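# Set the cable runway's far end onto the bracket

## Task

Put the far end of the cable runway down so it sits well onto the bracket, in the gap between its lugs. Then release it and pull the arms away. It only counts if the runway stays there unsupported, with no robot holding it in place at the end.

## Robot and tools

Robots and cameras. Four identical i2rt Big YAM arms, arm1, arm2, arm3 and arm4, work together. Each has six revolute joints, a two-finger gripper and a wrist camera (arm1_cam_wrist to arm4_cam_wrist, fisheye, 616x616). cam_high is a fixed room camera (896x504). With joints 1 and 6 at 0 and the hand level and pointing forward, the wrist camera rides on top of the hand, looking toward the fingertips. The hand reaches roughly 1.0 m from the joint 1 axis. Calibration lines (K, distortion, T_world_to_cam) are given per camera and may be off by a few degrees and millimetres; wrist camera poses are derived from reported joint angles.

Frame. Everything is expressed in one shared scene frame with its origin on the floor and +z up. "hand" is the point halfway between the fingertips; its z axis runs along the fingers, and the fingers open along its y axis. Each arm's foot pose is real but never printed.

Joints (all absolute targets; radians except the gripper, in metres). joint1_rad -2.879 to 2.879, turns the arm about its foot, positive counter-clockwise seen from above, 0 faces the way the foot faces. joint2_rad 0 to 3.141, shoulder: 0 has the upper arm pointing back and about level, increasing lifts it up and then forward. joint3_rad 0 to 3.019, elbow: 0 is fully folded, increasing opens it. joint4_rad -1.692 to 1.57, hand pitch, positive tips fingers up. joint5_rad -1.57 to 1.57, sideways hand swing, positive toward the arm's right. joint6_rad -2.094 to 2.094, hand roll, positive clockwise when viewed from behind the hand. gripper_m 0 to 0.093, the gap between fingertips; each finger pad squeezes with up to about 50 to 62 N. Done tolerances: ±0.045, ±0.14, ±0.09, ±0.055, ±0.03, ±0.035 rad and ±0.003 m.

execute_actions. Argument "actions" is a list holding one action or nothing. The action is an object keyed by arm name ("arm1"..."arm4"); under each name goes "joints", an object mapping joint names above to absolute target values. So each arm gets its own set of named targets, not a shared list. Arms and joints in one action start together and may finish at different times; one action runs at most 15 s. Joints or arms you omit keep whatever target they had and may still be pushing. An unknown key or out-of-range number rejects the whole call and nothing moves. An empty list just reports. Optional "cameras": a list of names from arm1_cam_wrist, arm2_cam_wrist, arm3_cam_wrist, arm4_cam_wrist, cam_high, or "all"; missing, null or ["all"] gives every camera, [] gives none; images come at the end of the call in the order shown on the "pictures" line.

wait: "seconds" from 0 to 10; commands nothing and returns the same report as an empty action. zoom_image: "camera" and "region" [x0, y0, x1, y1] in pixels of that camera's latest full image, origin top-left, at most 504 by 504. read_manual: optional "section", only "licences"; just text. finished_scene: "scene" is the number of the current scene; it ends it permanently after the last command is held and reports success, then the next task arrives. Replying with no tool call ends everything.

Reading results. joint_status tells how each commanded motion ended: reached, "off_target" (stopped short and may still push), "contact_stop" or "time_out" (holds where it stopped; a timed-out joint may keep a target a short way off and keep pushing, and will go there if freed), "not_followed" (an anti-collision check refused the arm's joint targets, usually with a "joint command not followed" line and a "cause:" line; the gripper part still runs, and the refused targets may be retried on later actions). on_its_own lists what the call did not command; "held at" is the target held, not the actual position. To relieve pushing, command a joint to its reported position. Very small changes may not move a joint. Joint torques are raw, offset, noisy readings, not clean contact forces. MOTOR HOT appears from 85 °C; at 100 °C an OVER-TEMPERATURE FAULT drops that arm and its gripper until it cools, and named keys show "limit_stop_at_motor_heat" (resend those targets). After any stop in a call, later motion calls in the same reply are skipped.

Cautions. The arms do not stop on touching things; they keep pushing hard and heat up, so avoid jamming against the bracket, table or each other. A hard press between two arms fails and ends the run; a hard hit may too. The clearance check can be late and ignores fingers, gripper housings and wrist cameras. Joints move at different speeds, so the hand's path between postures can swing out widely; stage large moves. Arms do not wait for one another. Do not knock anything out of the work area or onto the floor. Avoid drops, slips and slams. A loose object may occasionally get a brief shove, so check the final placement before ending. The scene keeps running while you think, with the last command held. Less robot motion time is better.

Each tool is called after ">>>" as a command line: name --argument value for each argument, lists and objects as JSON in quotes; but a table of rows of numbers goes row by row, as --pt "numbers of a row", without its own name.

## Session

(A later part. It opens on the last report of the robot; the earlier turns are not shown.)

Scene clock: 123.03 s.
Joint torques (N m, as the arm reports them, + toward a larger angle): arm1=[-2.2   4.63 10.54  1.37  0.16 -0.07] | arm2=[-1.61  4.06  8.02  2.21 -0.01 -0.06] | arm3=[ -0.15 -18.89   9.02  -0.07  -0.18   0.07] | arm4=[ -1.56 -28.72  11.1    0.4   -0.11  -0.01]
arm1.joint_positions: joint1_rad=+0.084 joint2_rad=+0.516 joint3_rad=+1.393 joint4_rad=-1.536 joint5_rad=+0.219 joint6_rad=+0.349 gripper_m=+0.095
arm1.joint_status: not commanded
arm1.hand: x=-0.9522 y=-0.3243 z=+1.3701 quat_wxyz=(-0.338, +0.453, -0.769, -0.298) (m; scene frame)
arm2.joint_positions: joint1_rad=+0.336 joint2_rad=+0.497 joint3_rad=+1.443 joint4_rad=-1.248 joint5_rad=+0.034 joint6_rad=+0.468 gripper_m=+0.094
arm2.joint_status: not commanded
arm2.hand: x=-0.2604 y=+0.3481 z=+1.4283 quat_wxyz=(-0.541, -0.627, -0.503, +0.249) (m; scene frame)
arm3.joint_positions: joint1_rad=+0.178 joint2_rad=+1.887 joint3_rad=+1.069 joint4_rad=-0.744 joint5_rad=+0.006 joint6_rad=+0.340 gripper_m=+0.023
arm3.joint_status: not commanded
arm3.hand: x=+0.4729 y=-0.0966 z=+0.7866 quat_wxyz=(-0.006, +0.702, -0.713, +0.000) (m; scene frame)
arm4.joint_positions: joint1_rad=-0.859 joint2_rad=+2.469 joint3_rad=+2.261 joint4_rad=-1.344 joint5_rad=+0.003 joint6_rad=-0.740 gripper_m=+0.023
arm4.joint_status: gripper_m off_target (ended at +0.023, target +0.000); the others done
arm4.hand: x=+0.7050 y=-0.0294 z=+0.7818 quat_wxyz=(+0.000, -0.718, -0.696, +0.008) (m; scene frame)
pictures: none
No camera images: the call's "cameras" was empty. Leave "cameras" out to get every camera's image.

>>> execute_actions --actions '[{"arm3":{"joints":{"joint1_rad":-0.05,"joint2_rad":1.792,"joint3_rad":1.05,"joint4_rad":-0.727,"joint6_rad":0.11}},"arm4":{"joints":{"joint1_rad":-0.746,"joint2_rad":2.183,"joint3_rad":1.925,"joint4_rad":-1.17,"joint6_rad":-0.625}}}]' --cameras '[]'

>>> execute_actions --actions '[{"arm3":{"joints":{"joint1_rad":-0.308,"joint2_rad":1.784,"joint3_rad":1.075,"joint4_rad":-0.733,"joint6_rad":-0.149}},"arm4":{"joints":{"joint1_rad":-0.596,"joint2_rad":2.013,"joint3_rad":1.652,"joint4_rad":-1.047,"joint6_rad":-0.474}}}]' --cameras '["cam_high"]'

Scene clock: 142.50 s.
Joint torques (N m, as the arm reports them, + toward a larger angle): arm1=[-2.2   4.53 10.49  1.32  0.16 -0.07] | arm2=[-1.55  4.12  8.03  2.19 -0.01 -0.06] | arm3=[  0.66 -21.82  10.87   0.37  -0.08   0.14] | arm4=[ -1.49 -31.51  12.     0.56  -0.08  -0.12]
arm1.joint_positions: joint1_rad=+0.084 joint2_rad=+0.516 joint3_rad=+1.393 joint4_rad=-1.536 joint5_rad=+0.219 joint6_rad=+0.349 gripper_m=+0.095
arm1.joint_status: not commanded
arm1.hand: x=-0.9522 y=-0.3243 z=+1.3701 quat_wxyz=(-0.338, +0.453, -0.769, -0.298) (m; scene frame)
arm2.joint_positions: joint1_rad=+0.336 joint2_rad=+0.497 joint3_rad=+1.443 joint4_rad=-1.248 joint5_rad=+0.034 joint6_rad=+0.468 gripper_m=+0.094
arm2.joint_status: not commanded
arm2.hand: x=-0.2604 y=+0.3481 z=+1.4283 quat_wxyz=(-0.541, -0.627, -0.503, +0.249) (m; scene frame)
arm3.joint_positions: joint1_rad=-0.062 joint2_rad=+1.851 joint3_rad=+1.006 joint4_rad=-0.729 joint5_rad=+0.003 joint6_rad=+0.098 gripper_m=+0.023
arm3.joint_status: all done
arm3.hand: x=+0.5840 y=-0.0971 z=+0.7866 quat_wxyz=(-0.001, +0.702, -0.712, +0.004) (m; scene frame)
arm4.joint_positions: joint1_rad=-0.740 joint2_rad=+2.258 joint3_rad=+1.867 joint4_rad=-1.175 joint5_rad=+0.002 joint6_rad=-0.620 gripper_m=+0.023
arm4.joint_status: all done
arm4.hand: x=+0.8141 y=-0.0318 z=+0.7825 quat_wxyz=(-0.001, -0.718, -0.696, +0.002) (m; scene frame)
pictures: none
No camera images: the call's "cameras" was empty. Leave "cameras" out to get every camera's image.

Scene clock: 143.97 s.
Joint torques (N m, as the arm reports them, + toward a larger angle): arm1=[-2.26  4.55 10.5   1.37  0.15 -0.08] | arm2=[-1.51  4.04  8.01  2.19 -0.01 -0.06] | arm3=[  0.32 -22.72  12.87   0.01  -0.1    0.11] | arm4=[ -1.48 -30.31  11.53   0.14  -0.09  -0.13]
arm1.joint_positions: joint1_rad=+0.084 joint2_rad=+0.516 joint3_rad=+1.393 joint4_rad=-1.536 joint5_rad=+0.219 joint6_rad=+0.349 gripper_m=+0.095
arm1.joint_status: not commanded
arm1.hand: x=-0.9522 y=-0.3243 z=+1.3701 quat_wxyz=(-0.338, +0.453, -0.769, -0.298) (m; scene frame)
arm2.joint_positions: joint1_rad=+0.336 joint2_rad=+0.497 joint3_rad=+1.443 joint4_rad=-1.248 joint5_rad=+0.034 joint6_rad=+0.468 gripper_m=+0.094
arm2.joint_status: not commanded
arm2.hand: x=-0.2604 y=+0.3481 z=+1.4283 quat_wxyz=(-0.541, -0.627, -0.503, +0.249) (m; scene frame)
arm3.joint_positions: joint1_rad=-0.318 joint2_rad=+1.851 joint3_rad=+1.009 joint4_rad=-0.725 joint5_rad=+0.003 joint6_rad=-0.156 gripper_m=+0.023
arm3.joint_status: all done
arm3.hand: x=+0.6974 y=-0.0994 z=+0.7880 quat_wxyz=(-0.004, +0.702, -0.712, +0.002) (m; scene frame)
arm4.joint_positions: joint1_rad=-0.589 joint2_rad=+2.107 joint3_rad=+1.594 joint4_rad=-1.040 joint5_rad=+0.003 joint6_rad=-0.468 gripper_m=+0.023
arm4.joint_status: all done
arm4.hand: x=+0.9263 y=-0.0355 z=+0.7821 quat_wxyz=(-0.003, -0.718, -0.696, +0.008) (m; scene frame)
pictures: cam_high
Images, in order (width x height): cam_high 896x504.

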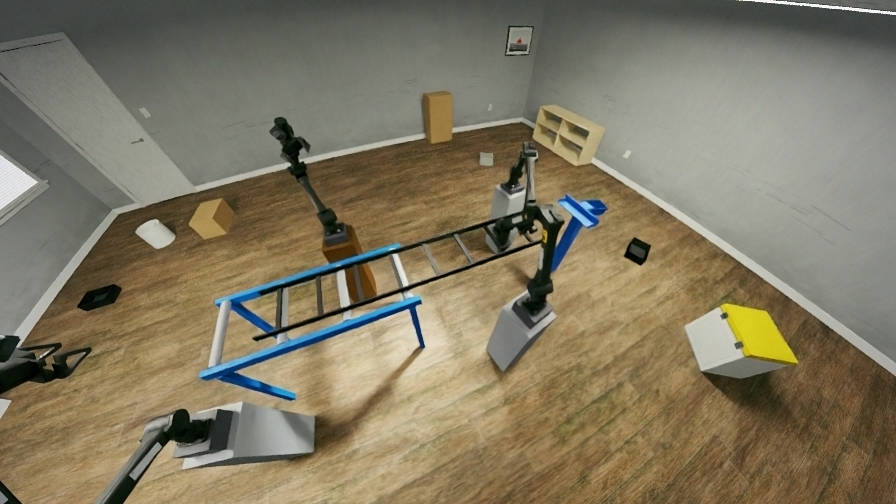

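>>> execute_actions --actions '[{"arm3":{"joints":{"joint1_rad":-0.547,"joint2_rad":1.83,"joint3_rad":1.205,"joint4_rad":-0.80,"joint6_rad":-0.39}},"arm4":{"joints":{"joint1_rad":-0.415,"joint2_rad":1.90,"joint3_rad":1.483,"joint4_rad":-0.994,"joint6_rad":-0.292}}}]' --cameras '[]'

Scene clock: 153.27 s.
Joint torques (N m, as the arm reports them, + toward a larger angle): arm1=[-2.19  4.46 10.46  1.34  0.17 -0.07] | arm2=[-1.53  4.12  8.02  2.21 -0.02 -0.06] | arm3=[  2.22 -23.7   15.39  -0.1   -0.58   0.27] | arm4=[ -2.84 -28.8   10.75   0.27   0.14  -0.35]
arm1.joint_positions: joint1_rad=+0.084 joint2_rad=+0.516 joint3_rad=+1.393 joint4_rad=-1.536 joint5_rad=+0.219 joint6_rad=+0.349 gripper_m=+0.095
arm1.joint_status: not commanded
arm1.hand: x=-0.9522 y=-0.3243 z=+1.3701 quat_wxyz=(-0.338, +0.453, -0.769, -0.298) (m; scene frame)
arm2.joint_positions: joint1_rad=+0.336 joint2_rad=+0.497 joint3_rad=+1.443 joint4_rad=-1.248 joint5_rad=+0.034 joint6_rad=+0.468 gripper_m=+0.094
arm2.joint_status: not commanded
arm2.hand: x=-0.2604 y=+0.3481 z=+1.4283 quat_wxyz=(-0.541, -0.627, -0.503, +0.249) (m; scene frame)
arm3.joint_positions: joint1_rad=-0.580 joint2_rad=+1.895 joint3_rad=+1.117 joint4_rad=-0.786 joint5_rad=+0.014 joint6_rad=-0.417 gripper_m=+0.023
arm3.joint_status: all done
arm3.hand: x=+0.8247 y=-0.1052 z=+0.7975 quat_wxyz=(-0.007, +0.701, -0.713, +0.007) (m; scene frame)
arm4.joint_positions: joint1_rad=-0.387 joint2_rad=+1.999 joint3_rad=+1.435 joint4_rad=-0.990 joint5_rad=-0.003 joint6_rad=-0.266 gripper_m=+0.023
arm4.joint_status: all done
arm4.hand: x=+1.0530 y=-0.0426 z=+0.7913 quat_wxyz=(-0.007, -0.719, -0.695, +0.005) (m; scene frame)
pictures: none
No camera images: the call's "cameras" was empty. Leave "cameras" out to get every camera's image.

>>> execute_actions --actions '[{"arm3":{"joints":{"joint1_rad":-0.742,"joint2_rad":1.903,"joint3_rad":1.423,"joint4_rad":-0.932,"joint6_rad":-0.585}},"arm4":{"joints":{"joint1_rad":-0.21,"joint2_rad":1.815,"joint3_rad":1.397,"joint4_rad":-1.005,"joint6_rad":-0.09}}}]' --cameras '[]'

Scene clock: 161.07 s.
Joint torques (N m, as the arm reports them, + toward a larger angle): arm1=[-2.2   4.4  10.52  1.35  0.15 -0.08] | arm2=[-1.52  4.09  8.02  2.2  -0.02 -0.06] | arm3=[  0.64 -26.9   16.03   0.22  -0.6    0.16] | arm4=[ -1.81 -25.77  11.13   0.43   0.29  -0.1 ]
arm1.joint_positions: joint1_rad=+0.084 joint2_rad=+0.516 joint3_rad=+1.393 joint4_rad=-1.536 joint5_rad=+0.219 joint6_rad=+0.349 gripper_m=+0.095
arm1.joint_status: not commanded
arm1.hand: x=-0.9522 y=-0.3243 z=+1.3701 quat_wxyz=(-0.338, +0.453, -0.769, -0.298) (m; scene frame)
arm2.joint_positions: joint1_rad=+0.336 joint2_rad=+0.497 joint3_rad=+1.443 joint4_rad=-1.248 joint5_rad=+0.034 joint6_rad=+0.468 gripper_m=+0.094
arm2.joint_status: not commanded
arm2.hand: x=-0.2604 y=+0.3481 z=+1.4283 quat_wxyz=(-0.541, -0.627, -0.503, +0.249) (m; scene frame)
arm3.joint_positions: joint1_rad=-0.755 joint2_rad=+1.977 joint3_rad=+1.339 joint4_rad=-0.930 joint5_rad=+0.014 joint6_rad=-0.599 gripper_m=+0.023
arm3.joint_status: all done
arm3.hand: x=+0.9318 y=-0.0974 z=+0.8223 quat_wxyz=(-0.004, +0.704, -0.710, +0.009) (m; scene frame)
arm4.joint_positions: joint1_rad=-0.202 joint2_rad=+1.896 joint3_rad=+1.343 joint4_rad=-1.005 joint5_rad=-0.006 joint6_rad=-0.087 gripper_m=+0.023
arm4.joint_status: all done
arm4.hand: x=+1.1601 y=-0.0322 z=+0.8162 quat_wxyz=(-0.008, -0.716, -0.698, +0.002) (m; scene frame)
pictures: none
No camera images: the call's "cameras" was empty. Leave "cameras" out to get every camera's image.

>>> execute_actions --actions '[{"arm3":{"joints":{"joint1_rad":-0.89,"joint2_rad":2.018,"joint3_rad":1.685,"joint4_rad":-1.066,"joint6_rad":-0.74}},"arm4":{"joints":{"joint1_rad":-0.005,"joint2_rad":1.798,"joint3_rad":1.411,"joint4_rad":-1.028,"joint6_rad":0.113}}}]' --cameras '["arm4_cam_wrist"]'

>>> zoom_image --camera "arm4_cam_wrist" --region '[30, 110, 150, 230]'

>>> zoom_image --camera "arm4_cam_wrist" --region '[100, 330, 220, 450]'

Scene clock: 172.13 s.
Joint torques (N m, as the arm reports them, + toward a larger angle): arm1=[-2.25  4.56 10.45  1.35  0.14 -0.07] | arm2=[-1.6   3.99  8.03  2.2  -0.01 -0.06] | arm3=[  0.59 -32.15  16.74  -0.03  -0.58   0.11] | arm4=[ -1.74 -26.19  11.96   0.24   0.28  -0.12]
arm1.joint_positions: joint1_rad=+0.084 joint2_rad=+0.516 joint3_rad=+1.393 joint4_rad=-1.536 joint5_rad=+0.219 joint6_rad=+0.349 gripper_m=+0.095
arm1.joint_status: not commanded
arm1.hand: x=-0.9522 y=-0.3243 z=+1.3701 quat_wxyz=(-0.338, +0.453, -0.769, -0.298) (m; scene frame)
arm2.joint_positions: joint1_rad=+0.336 joint2_rad=+0.497 joint3_rad=+1.443 joint4_rad=-1.248 joint5_rad=+0.034 joint6_rad=+0.468 gripper_m=+0.094
arm2.joint_status: not commanded
arm2.hand: x=-0.2604 y=+0.3481 z=+1.4283 quat_wxyz=(-0.541, -0.627, -0.503, +0.249) (m; scene frame)
arm3.joint_positions: joint1_rad=-0.902 joint2_rad=+2.114 joint3_rad=+1.601 joint4_rad=-1.057 joint5_rad=+0.013 joint6_rad=-0.748 gripper_m=+0.023
arm3.joint_status: all done
arm3.hand: x=+1.0394 y=-0.0989 z=+0.8312 quat_wxyz=(-0.002, +0.704, -0.710, +0.009) (m; scene frame)
arm4.joint_positions: joint1_rad=+0.003 joint2_rad=+1.887 joint3_rad=+1.347 joint4_rad=-1.022 joint5_rad=-0.006 joint6_rad=+0.117 gripper_m=+0.023
arm4.joint_status: all done
arm4.hand: x=+1.2693 y=-0.0317 z=+0.8225 quat_wxyz=(-0.007, -0.716, -0.698, -0.001) (m; scene frame)
pictures: arm4_cam_wrist
camera_calibration (this result's frames):
arm4_cam_wrist: T_world_to_cam=[[-0.999483, 0.0221175, -0.0233471, 1.28936], [0.00477871, 0.820044, 0.57228, -0.443414], [0.0318031, 0.571873, -0.819726, 0.773763], [0, 0, 0, 1]] pos_world=[1.2662, -0.107392, 0.918134]
Images, in order (width x height): arm4_cam_wrist 616x616.

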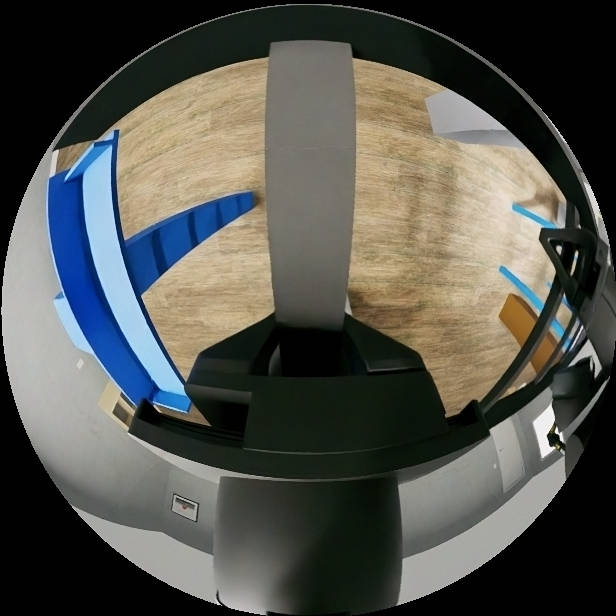

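Region (30, 110, 150, 230) of arm4_cam_wrist's 616x616 image, scaled by 4.200, with more detail than that image has.

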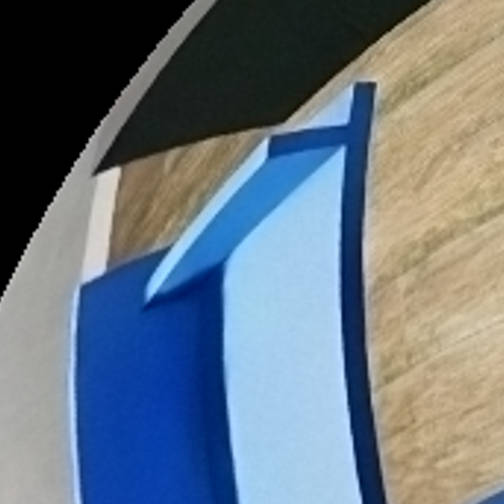

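Region (100, 330, 220, 450) of arm4_cam_wrist's 616x616 image, scaled by 4.200, with more detail than that image has.

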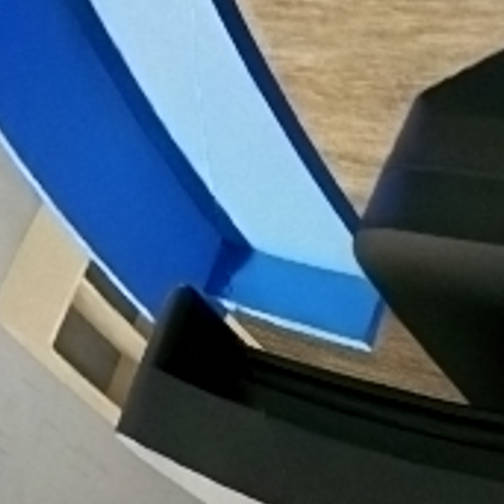

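>>> execute_actions --actions '[{"arm3":{"joints":{"joint1_rad":-1.015,"joint2_rad":2.207,"joint3_rad":2.018,"joint4_rad":-1.2,"joint6_rad":-0.866}},"arm4":{"joints":{"joint1_rad":0.19,"joint2_rad":1.871,"joint3_rad":1.509,"joint4_rad":-1.04,"joint6_rad":0.312}}}]' --cameras '["arm4_cam_wrist"]'

>>> zoom_image --camera "arm4_cam_wrist" --region '[50, 50, 250, 250]'

Scene clock: 195.00 s.
Joint torques (N m, as the arm reports them, + toward a larger angle): arm1=[-2.19  4.53 10.5   1.37  0.15 -0.07] | arm2=[-1.56  4.07  8.02  2.2  -0.02 -0.06] | arm3=[  0.33 -36.4   18.45  -0.25  -0.43   0.05] | arm4=[ -1.29 -29.19  12.8   -0.13  -0.06  -0.08]
arm1.joint_positions: joint1_rad=+0.084 joint2_rad=+0.516 joint3_rad=+1.393 joint4_rad=-1.536 joint5_rad=+0.219 joint6_rad=+0.349 gripper_m=+0.095
arm1.joint_status: not commanded
arm1.hand: x=-0.9522 y=-0.3243 z=+1.3701 quat_wxyz=(-0.338, +0.453, -0.769, -0.298) (m; scene frame)
arm2.joint_positions: joint1_rad=+0.336 joint2_rad=+0.497 joint3_rad=+1.443 joint4_rad=-1.248 joint5_rad=+0.034 joint6_rad=+0.468 gripper_m=+0.094
arm2.joint_status: not commanded
arm2.hand: x=-0.2604 y=+0.3481 z=+1.4283 quat_wxyz=(-0.541, -0.627, -0.503, +0.249) (m; scene frame)
arm3.joint_positions: joint1_rad=-1.024 joint2_rad=+2.312 joint3_rad=+1.922 joint4_rad=-1.186 joint5_rad=+0.009 joint6_rad=-0.866 gripper_m=+0.023
arm3.joint_status: joint3_rad time_out (moved +0.321 of +0.417); the others done
arm3.on_its_own: joint3_rad reads +1.922 and still pushes toward +2.018 since a time_out
arm3.hand: x=+1.1439 y=-0.1073 z=+0.8179 quat_wxyz=(+0.002, +0.703, -0.711, +0.006) (m; scene frame)
arm4.joint_positions: joint1_rad=+0.194 joint2_rad=+1.978 joint3_rad=+1.433 joint4_rad=-1.025 joint5_rad=+0.003 joint6_rad=+0.313 gripper_m=+0.023
arm4.joint_status: all done
arm4.hand: x=+1.3754 y=-0.0390 z=+0.8032 quat_wxyz=(-0.001, -0.718, -0.696, +0.000) (m; scene frame)
pictures: arm4_cam_wrist
camera_calibration (this result's frames):
arm4_cam_wrist: T_world_to_cam=[[-0.999553, 0.0268393, -0.0131704, 1.38724], [0.0142983, 0.816042, 0.577816, -0.444549], [0.0262558, 0.57737, -0.816061, 0.763589], [0, 0, 0, 1]] pos_world=[1.37293, -0.115336, 0.898273]
Images, in order (width x height): arm4_cam_wrist 616x616.

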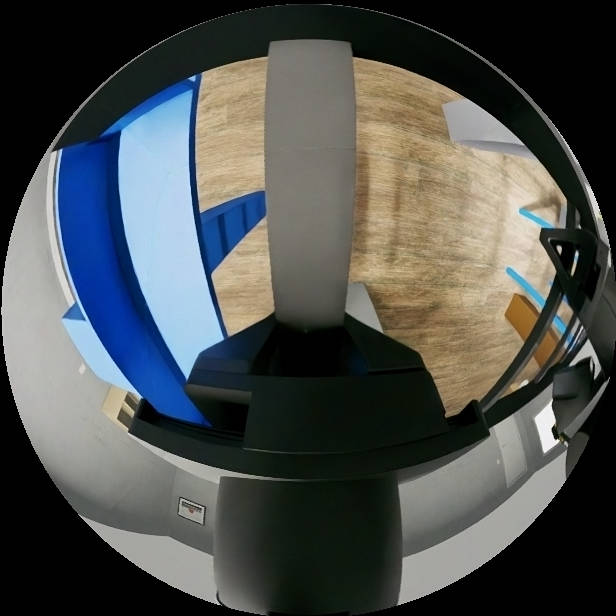

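Region (50, 50, 250, 250) of arm4_cam_wrist's 616x616 image, scaled by 2.520, with more detail than that image has.

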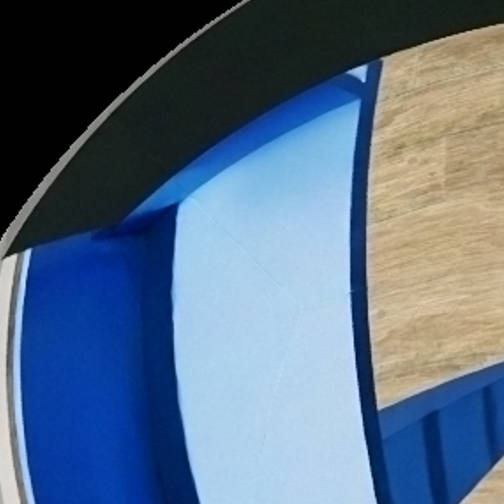

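>>> execute_actions --actions '[{"arm3":{"joints":{"joint1_rad":-1.05,"joint2_rad":2.29,"joint3_rad":2.075,"joint4_rad":-1.19,"joint6_rad":-0.88}},"arm4":{"joints":{"joint1_rad":0.24,"joint2_rad":1.93,"joint3_rad":1.505,"joint4_rad":-0.99,"joint6_rad":0.345}}}]' --cameras '["arm4_cam_wrist"]'

Scene clock: 212.90 s.
Joint torques (N m, as the arm reports them, + toward a larger angle): arm1=[-2.14  4.47 10.43  1.35  0.15 -0.07] | arm2=[-1.57  4.08  8.01  2.19 -0.01 -0.06] | arm3=[ -1.44 -34.4   19.61  -0.09  -0.25   0.03] | arm4=[  0.42 -29.06  12.29   0.15  -0.31   0.03]
arm1.joint_positions: joint1_rad=+0.084 joint2_rad=+0.516 joint3_rad=+1.393 joint4_rad=-1.536 joint5_rad=+0.219 joint6_rad=+0.349 gripper_m=+0.095
arm1.joint_status: not commanded
arm1.hand: x=-0.9522 y=-0.3243 z=+1.3701 quat_wxyz=(-0.338, +0.453, -0.769, -0.298) (m; scene frame)
arm2.joint_positions: joint1_rad=+0.336 joint2_rad=+0.497 joint3_rad=+1.443 joint4_rad=-1.248 joint5_rad=+0.034 joint6_rad=+0.468 gripper_m=+0.094
arm2.joint_status: not commanded
arm2.hand: x=-0.2604 y=+0.3481 z=+1.4283 quat_wxyz=(-0.541, -0.627, -0.503, +0.249) (m; scene frame)
arm3.joint_positions: joint1_rad=-1.037 joint2_rad=+2.368 joint3_rad=+1.965 joint4_rad=-1.181 joint5_rad=+0.006 joint6_rad=-0.877 gripper_m=+0.023
arm3.joint_status: joint3_rad time_out (moved +0.043 of +0.153); the others done
arm3.on_its_own: joint3_rad reads +1.965 and still pushes toward +2.075 since a time_out
arm3.hand: x=+1.1561 y=-0.1080 z=+0.7960 quat_wxyz=(+0.006, +0.703, -0.712, +0.004) (m; scene frame)
arm4.joint_positions: joint1_rad=+0.217 joint2_rad=+2.025 joint3_rad=+1.433 joint4_rad=-0.982 joint5_rad=+0.010 joint6_rad=+0.336 gripper_m=+0.023
arm4.joint_status: all done
arm4.hand: x=+1.3881 y=-0.0394 z=+0.7776 quat_wxyz=(+0.003, -0.717, -0.697, +0.002) (m; scene frame)
pictures: arm4_cam_wrist
camera_calibration (this result's frames):
arm4_cam_wrist: T_world_to_cam=[[-0.999646, 0.0260766, -0.00522378, 1.39353], [0.0182255, 0.814766, 0.579504, -0.436379], [0.0193676, 0.579204, -0.814953, 0.751439], [0, 0, 0, 1]] pos_world=[1.38643, -0.116028, 0.87255]
Images, in order (width x height): arm4_cam_wrist 616x616.

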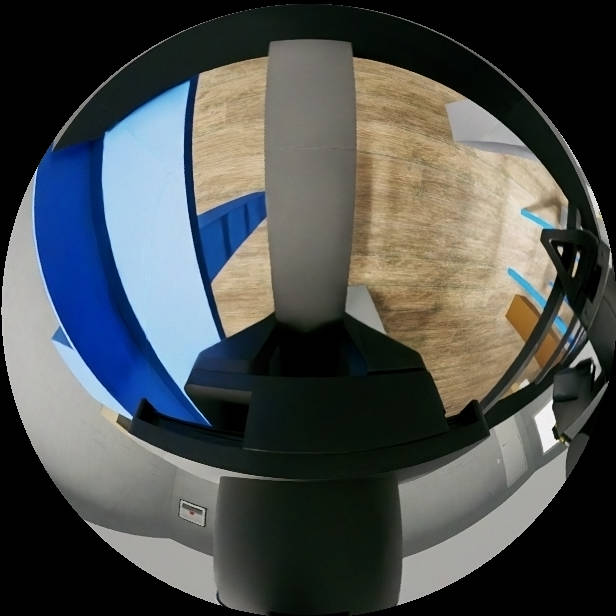

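In between the lugs, ~1 cm above the shelf. Lower gently, then unload.

>>> execute_actions --actions '[{"arm3":{"joints":{"joint2_rad":2.32,"joint3_rad":2.045}},"arm4":{"joints":{"joint2_rad":1.965,"joint4_rad":-0.97}}}]' --cameras '[]'

>>> execute_actions --actions '[{"arm3":{"joints":{"joint1_rad":-1.04,"joint2_rad":2.39,"joint3_rad":1.975}},"arm4":{"joints":{"joint1_rad":0.222,"joint2_rad":2.05,"joint3_rad":1.442}}}]' --cameras '["arm4_cam_wrist"]'

Scene clock: 220.23 s.
Joint torques (N m, as the arm reports them, + toward a larger angle): arm1=[-2.09  4.49 10.49  1.37  0.16 -0.08] | arm2=[-1.54  4.11  8.04  2.2  -0.01 -0.06] | arm3=[ -1.33 -31.5   16.85  -0.03  -0.26   0.03] | arm4=[  0.17 -26.29  12.29   0.66  -0.34   0.04]
arm1.joint_positions: joint1_rad=+0.084 joint2_rad=+0.516 joint3_rad=+1.393 joint4_rad=-1.536 joint5_rad=+0.219 joint6_rad=+0.349 gripper_m=+0.095
arm1.joint_status: not commanded
arm1.hand: x=-0.9522 y=-0.3243 z=+1.3701 quat_wxyz=(-0.338, +0.453, -0.769, -0.298) (m; scene frame)
arm2.joint_positions: joint1_rad=+0.336 joint2_rad=+0.497 joint3_rad=+1.443 joint4_rad=-1.248 joint5_rad=+0.034 joint6_rad=+0.468 gripper_m=+0.094
arm2.joint_status: not commanded
arm2.hand: x=-0.2604 y=+0.3481 z=+1.4283 quat_wxyz=(-0.541, -0.627, -0.503, +0.249) (m; scene frame)
arm3.joint_positions: joint1_rad=-1.037 joint2_rad=+2.372 joint3_rad=+1.965 joint4_rad=-1.181 joint5_rad=+0.006 joint6_rad=-0.878 gripper_m=+0.023
arm3.joint_status: all done
arm3.hand: x=+1.1557 y=-0.1087 z=+0.7934 quat_wxyz=(+0.008, +0.703, -0.712, +0.004) (m; scene frame)
arm4.joint_positions: joint1_rad=+0.217 joint2_rad=+2.030 joint3_rad=+1.433 joint4_rad=-0.977 joint5_rad=+0.011 joint6_rad=+0.336 gripper_m=+0.023
arm4.joint_status: all done
arm4.hand: x=+1.3882 y=-0.0401 z=+0.7749 quat_wxyz=(+0.003, -0.718, -0.696, +0.003) (m; scene frame)
pictures: none
No camera images: the call's "cameras" was empty. Leave "cameras" out to get every camera's image.

Scene clock: 220.87 s.
Joint torques (N m, as the arm reports them, + toward a larger angle): arm1=[-2.24  4.38 10.51  1.36  0.15 -0.07] | arm2=[-1.52  4.04  8.02  2.21 -0.01 -0.06] | arm3=[ -0.55 -26.28  10.44  -0.12  -0.23   0.03] | arm4=[ -0.74 -19.72   7.72   0.56  -0.4    0.03]
arm1.joint_positions: joint1_rad=+0.084 joint2_rad=+0.516 joint3_rad=+1.393 joint4_rad=-1.536 joint5_rad=+0.219 joint6_rad=+0.349 gripper_m=+0.095
arm1.joint_status: not commanded
arm1.hand: x=-0.9522 y=-0.3243 z=+1.3701 quat_wxyz=(-0.338, +0.453, -0.769, -0.298) (m; scene frame)
arm2.joint_positions: joint1_rad=+0.336 joint2_rad=+0.497 joint3_rad=+1.443 joint4_rad=-1.248 joint5_rad=+0.034 joint6_rad=+0.468 gripper_m=+0.094
arm2.joint_status: not commanded
arm2.hand: x=-0.2604 y=+0.3481 z=+1.4283 quat_wxyz=(-0.541, -0.627, -0.503, +0.249) (m; scene frame)
arm3.joint_positions: joint1_rad=-1.037 joint2_rad=+2.380 joint3_rad=+1.965 joint4_rad=-1.180 joint5_rad=+0.005 joint6_rad=-0.878 gripper_m=+0.023
arm3.joint_status: all done
arm3.hand: x=+1.1547 y=-0.1094 z=+0.7881 quat_wxyz=(+0.011, +0.703, -0.712, +0.003) (m; scene frame)
arm4.joint_positions: joint1_rad=+0.217 joint2_rad=+2.041 joint3_rad=+1.433 joint4_rad=-0.974 joint5_rad=+0.013 joint6_rad=+0.336 gripper_m=+0.023
arm4.joint_status: all done
arm4.hand: x=+1.3876 y=-0.0391 z=+0.7692 quat_wxyz=(+0.007, -0.718, -0.696, +0.002) (m; scene frame)
pictures: arm4_cam_wrist
camera_calibration (this result's frames):
arm4_cam_wrist: T_world_to_cam=[[-0.99964, 0.0268154, -0.000568247, 1.38941], [0.0214206, 0.810922, 0.584762, -0.440444], [0.0161414, 0.58454, -0.811204, 0.746161], [0, 0, 0, 1]] pos_world=[1.3863, -0.116252, 0.863634]
Images, in order (width x height): arm4_cam_wrist 616x616.

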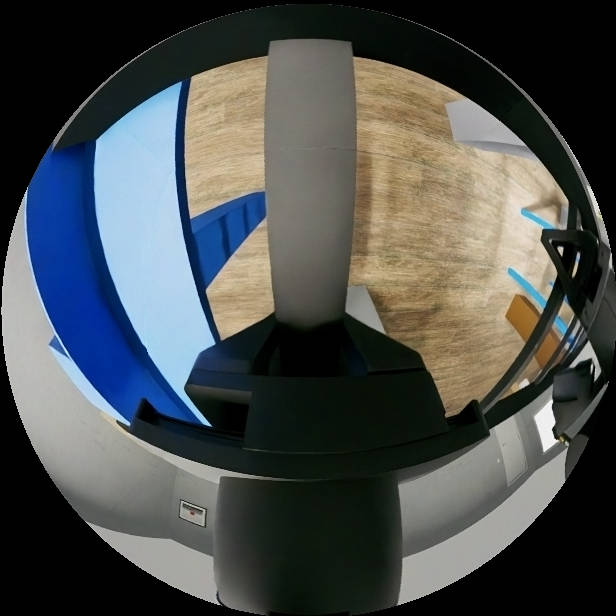

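Same view as the successful scene 1 placement. Release and retreat.

>>> execute_actions --actions '[{"arm3":{"joints":{"gripper_m":0.093}},"arm4":{"joints":{"gripper_m":0.055}}}]' --cameras '[]'

>>> execute_actions --actions '[{"arm3":{"joints":{"joint2_rad":1.0,"joint4_rad":-1.4}},"arm4":{"joints":{"joint2_rad":0.8,"joint4_rad":-1.3}}}]' --cameras '["arm4_cam_wrist","cam_high"]'

>>> zoom_image --camera "arm4_cam_wrist" --region '[230, 200, 390, 360]'

Scene clock: 228.40 s.
Joint torques (N m, as the arm reports them, + toward a larger angle): arm1=[-2.1   4.52 10.47  1.35  0.15 -0.08] | arm2=[-1.5   4.07  8.01  2.2  -0.01 -0.06] | arm3=[ -0.81 -26.18  10.45  -0.12  -0.17   0.03] | arm4=[ -0.97 -19.84   7.77   0.53   0.     0.04]
arm1.joint_positions: joint1_rad=+0.084 joint2_rad=+0.516 joint3_rad=+1.393 joint4_rad=-1.536 joint5_rad=+0.219 joint6_rad=+0.349 gripper_m=+0.095
arm1.joint_status: not commanded
arm1.hand: x=-0.9522 y=-0.3243 z=+1.3701 quat_wxyz=(-0.338, +0.453, -0.769, -0.298) (m; scene frame)
arm2.joint_positions: joint1_rad=+0.336 joint2_rad=+0.497 joint3_rad=+1.443 joint4_rad=-1.248 joint5_rad=+0.034 joint6_rad=+0.468 gripper_m=+0.094
arm2.joint_status: not commanded
arm2.hand: x=-0.2604 y=+0.3481 z=+1.4283 quat_wxyz=(-0.541, -0.627, -0.503, +0.249) (m; scene frame)
arm3.joint_positions: joint1_rad=-1.037 joint2_rad=+2.380 joint3_rad=+1.965 joint4_rad=-1.180 joint5_rad=+0.003 joint6_rad=-0.878 gripper_m=+0.093
arm3.joint_status: all done
arm3.hand: x=+1.1546 y=-0.1091 z=+0.7884 quat_wxyz=(+0.011, +0.703, -0.712, +0.003) (m; scene frame)
arm4.joint_positions: joint1_rad=+0.217 joint2_rad=+2.041 joint3_rad=+1.433 joint4_rad=-0.974 joint5_rad=+0.002 joint6_rad=+0.336 gripper_m=+0.055
arm4.joint_status: all done
arm4.hand: x=+1.3893 y=-0.0385 z=+0.7692 quat_wxyz=(+0.004, -0.718, -0.696, -0.003) (m; scene frame)
pictures: none
No camera images: the call's "cameras" was empty. Leave "cameras" out to get every camera's image.

Scene clock: 230.37 s.
Joint torques (N m, as the arm reports them, + toward a larger angle): arm1=[-2.25  4.49 10.48  1.34  0.15 -0.06] | arm2=[-1.51  4.08  8.    2.2  -0.01 -0.06] | arm3=[-0.49 -0.96  7.88  1.06 -0.11  0.09] | arm4=[-1.07  0.13  8.98  1.27 -0.01  0.  ]
arm1.joint_positions: joint1_rad=+0.084 joint2_rad=+0.516 joint3_rad=+1.393 joint4_rad=-1.536 joint5_rad=+0.219 joint6_rad=+0.349 gripper_m=+0.095
arm1.joint_status: not commanded
arm1.hand: x=-0.9522 y=-0.3243 z=+1.3701 quat_wxyz=(-0.338, +0.453, -0.769, -0.298) (m; scene frame)
arm2.joint_positions: joint1_rad=+0.336 joint2_rad=+0.497 joint3_rad=+1.443 joint4_rad=-1.248 joint5_rad=+0.034 joint6_rad=+0.468 gripper_m=+0.094
arm2.joint_status: not commanded
arm2.hand: x=-0.2604 y=+0.3481 z=+1.4283 quat_wxyz=(-0.541, -0.627, -0.503, +0.249) (m; scene frame)
arm3.joint_positions: joint1_rad=-1.037 joint2_rad=+0.995 joint3_rad=+1.976 joint4_rad=-1.382 joint5_rad=+0.003 joint6_rad=-0.878 gripper_m=+0.093
arm3.joint_status: all done
arm3.hand: x=+0.8598 y=-0.3438 z=+1.5506 quat_wxyz=(-0.550, +0.585, -0.593, +0.058) (m; scene frame)
arm4.joint_positions: joint1_rad=+0.217 joint2_rad=+0.796 joint3_rad=+1.430 joint4_rad=-1.289 joint5_rad=+0.002 joint6_rad=+0.336 gripper_m=+0.055
arm4.joint_status: all done
arm4.hand: x=+1.3100 y=+0.2061 z=+1.3209 quat_wxyz=(-0.396, -0.644, -0.623, +0.198) (m; scene frame)
pictures: arm4_cam_wrist, cam_high
camera_calibration (this result's frames):
arm4_cam_wrist: T_world_to_cam=[[-0.957522, -0.103125, -0.26929, 1.63214], [-0.0304195, 0.964778, -0.261299, 0.193553], [0.286751, -0.242008, -0.926933, 1.02036], [0, 0, 0, 1]] pos_world=[1.27611, 0.228514, 1.4359]
Images, in order (width x height): arm4_cam_wrist 616x616, cam_high 896x504.

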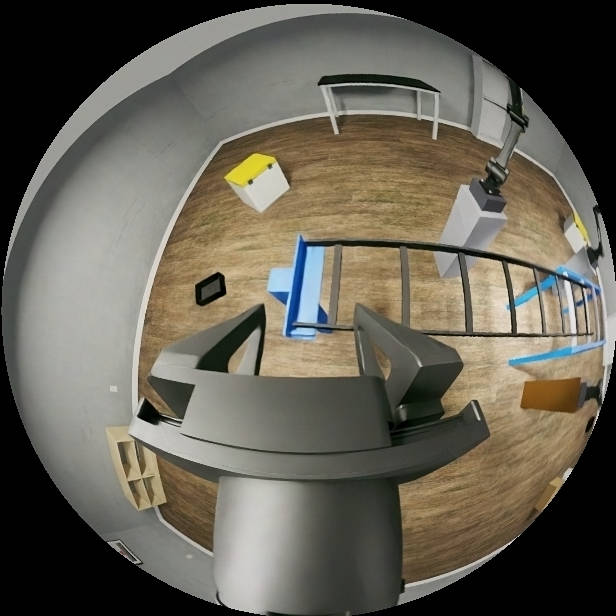

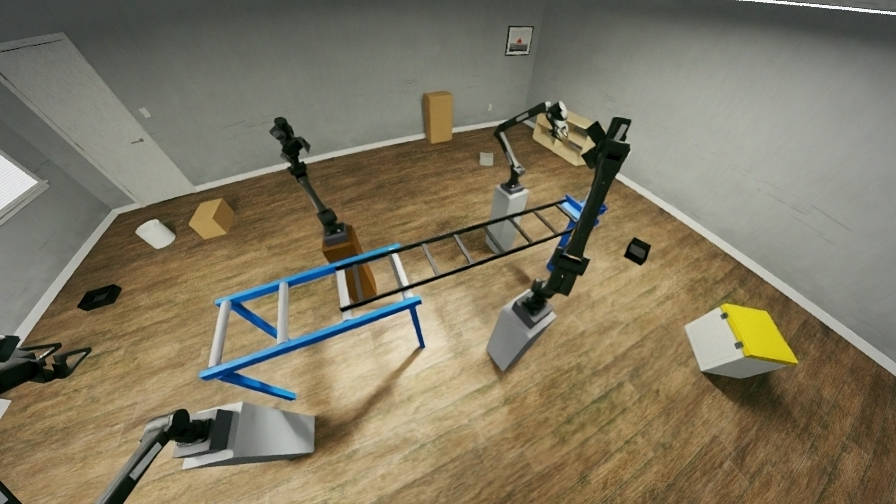

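Region (230, 200, 390, 360) of arm4_cam_wrist's 616x616 image, scaled by 3.150, with more detail than that image has.

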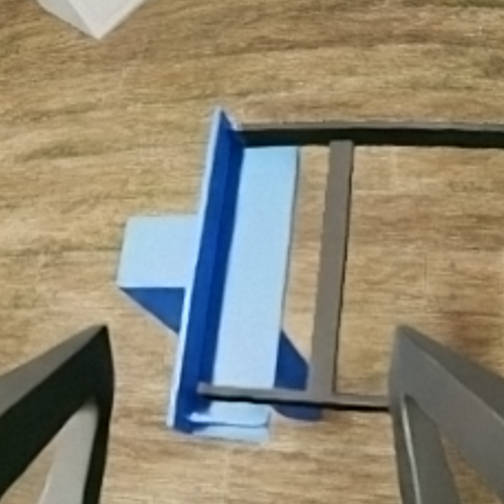

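>>> zoom_image --camera "cam_high" --region '[540, 180, 620, 245]'

Region (540, 180, 620, 245) of cam_high's 896x504 image, scaled by 6.300, with more detail than that image has; it fills the top 410 rows of this view, and the rest is white.

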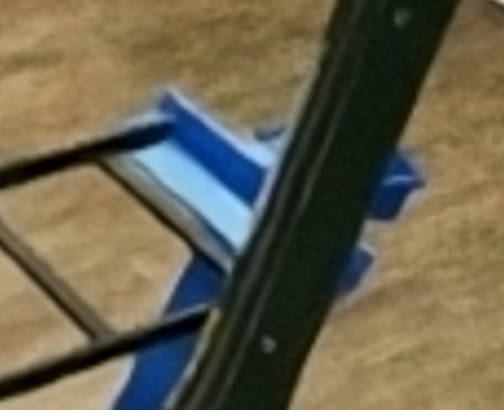

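>>> finished_scene --scene 2

The scene is finished: the task was done.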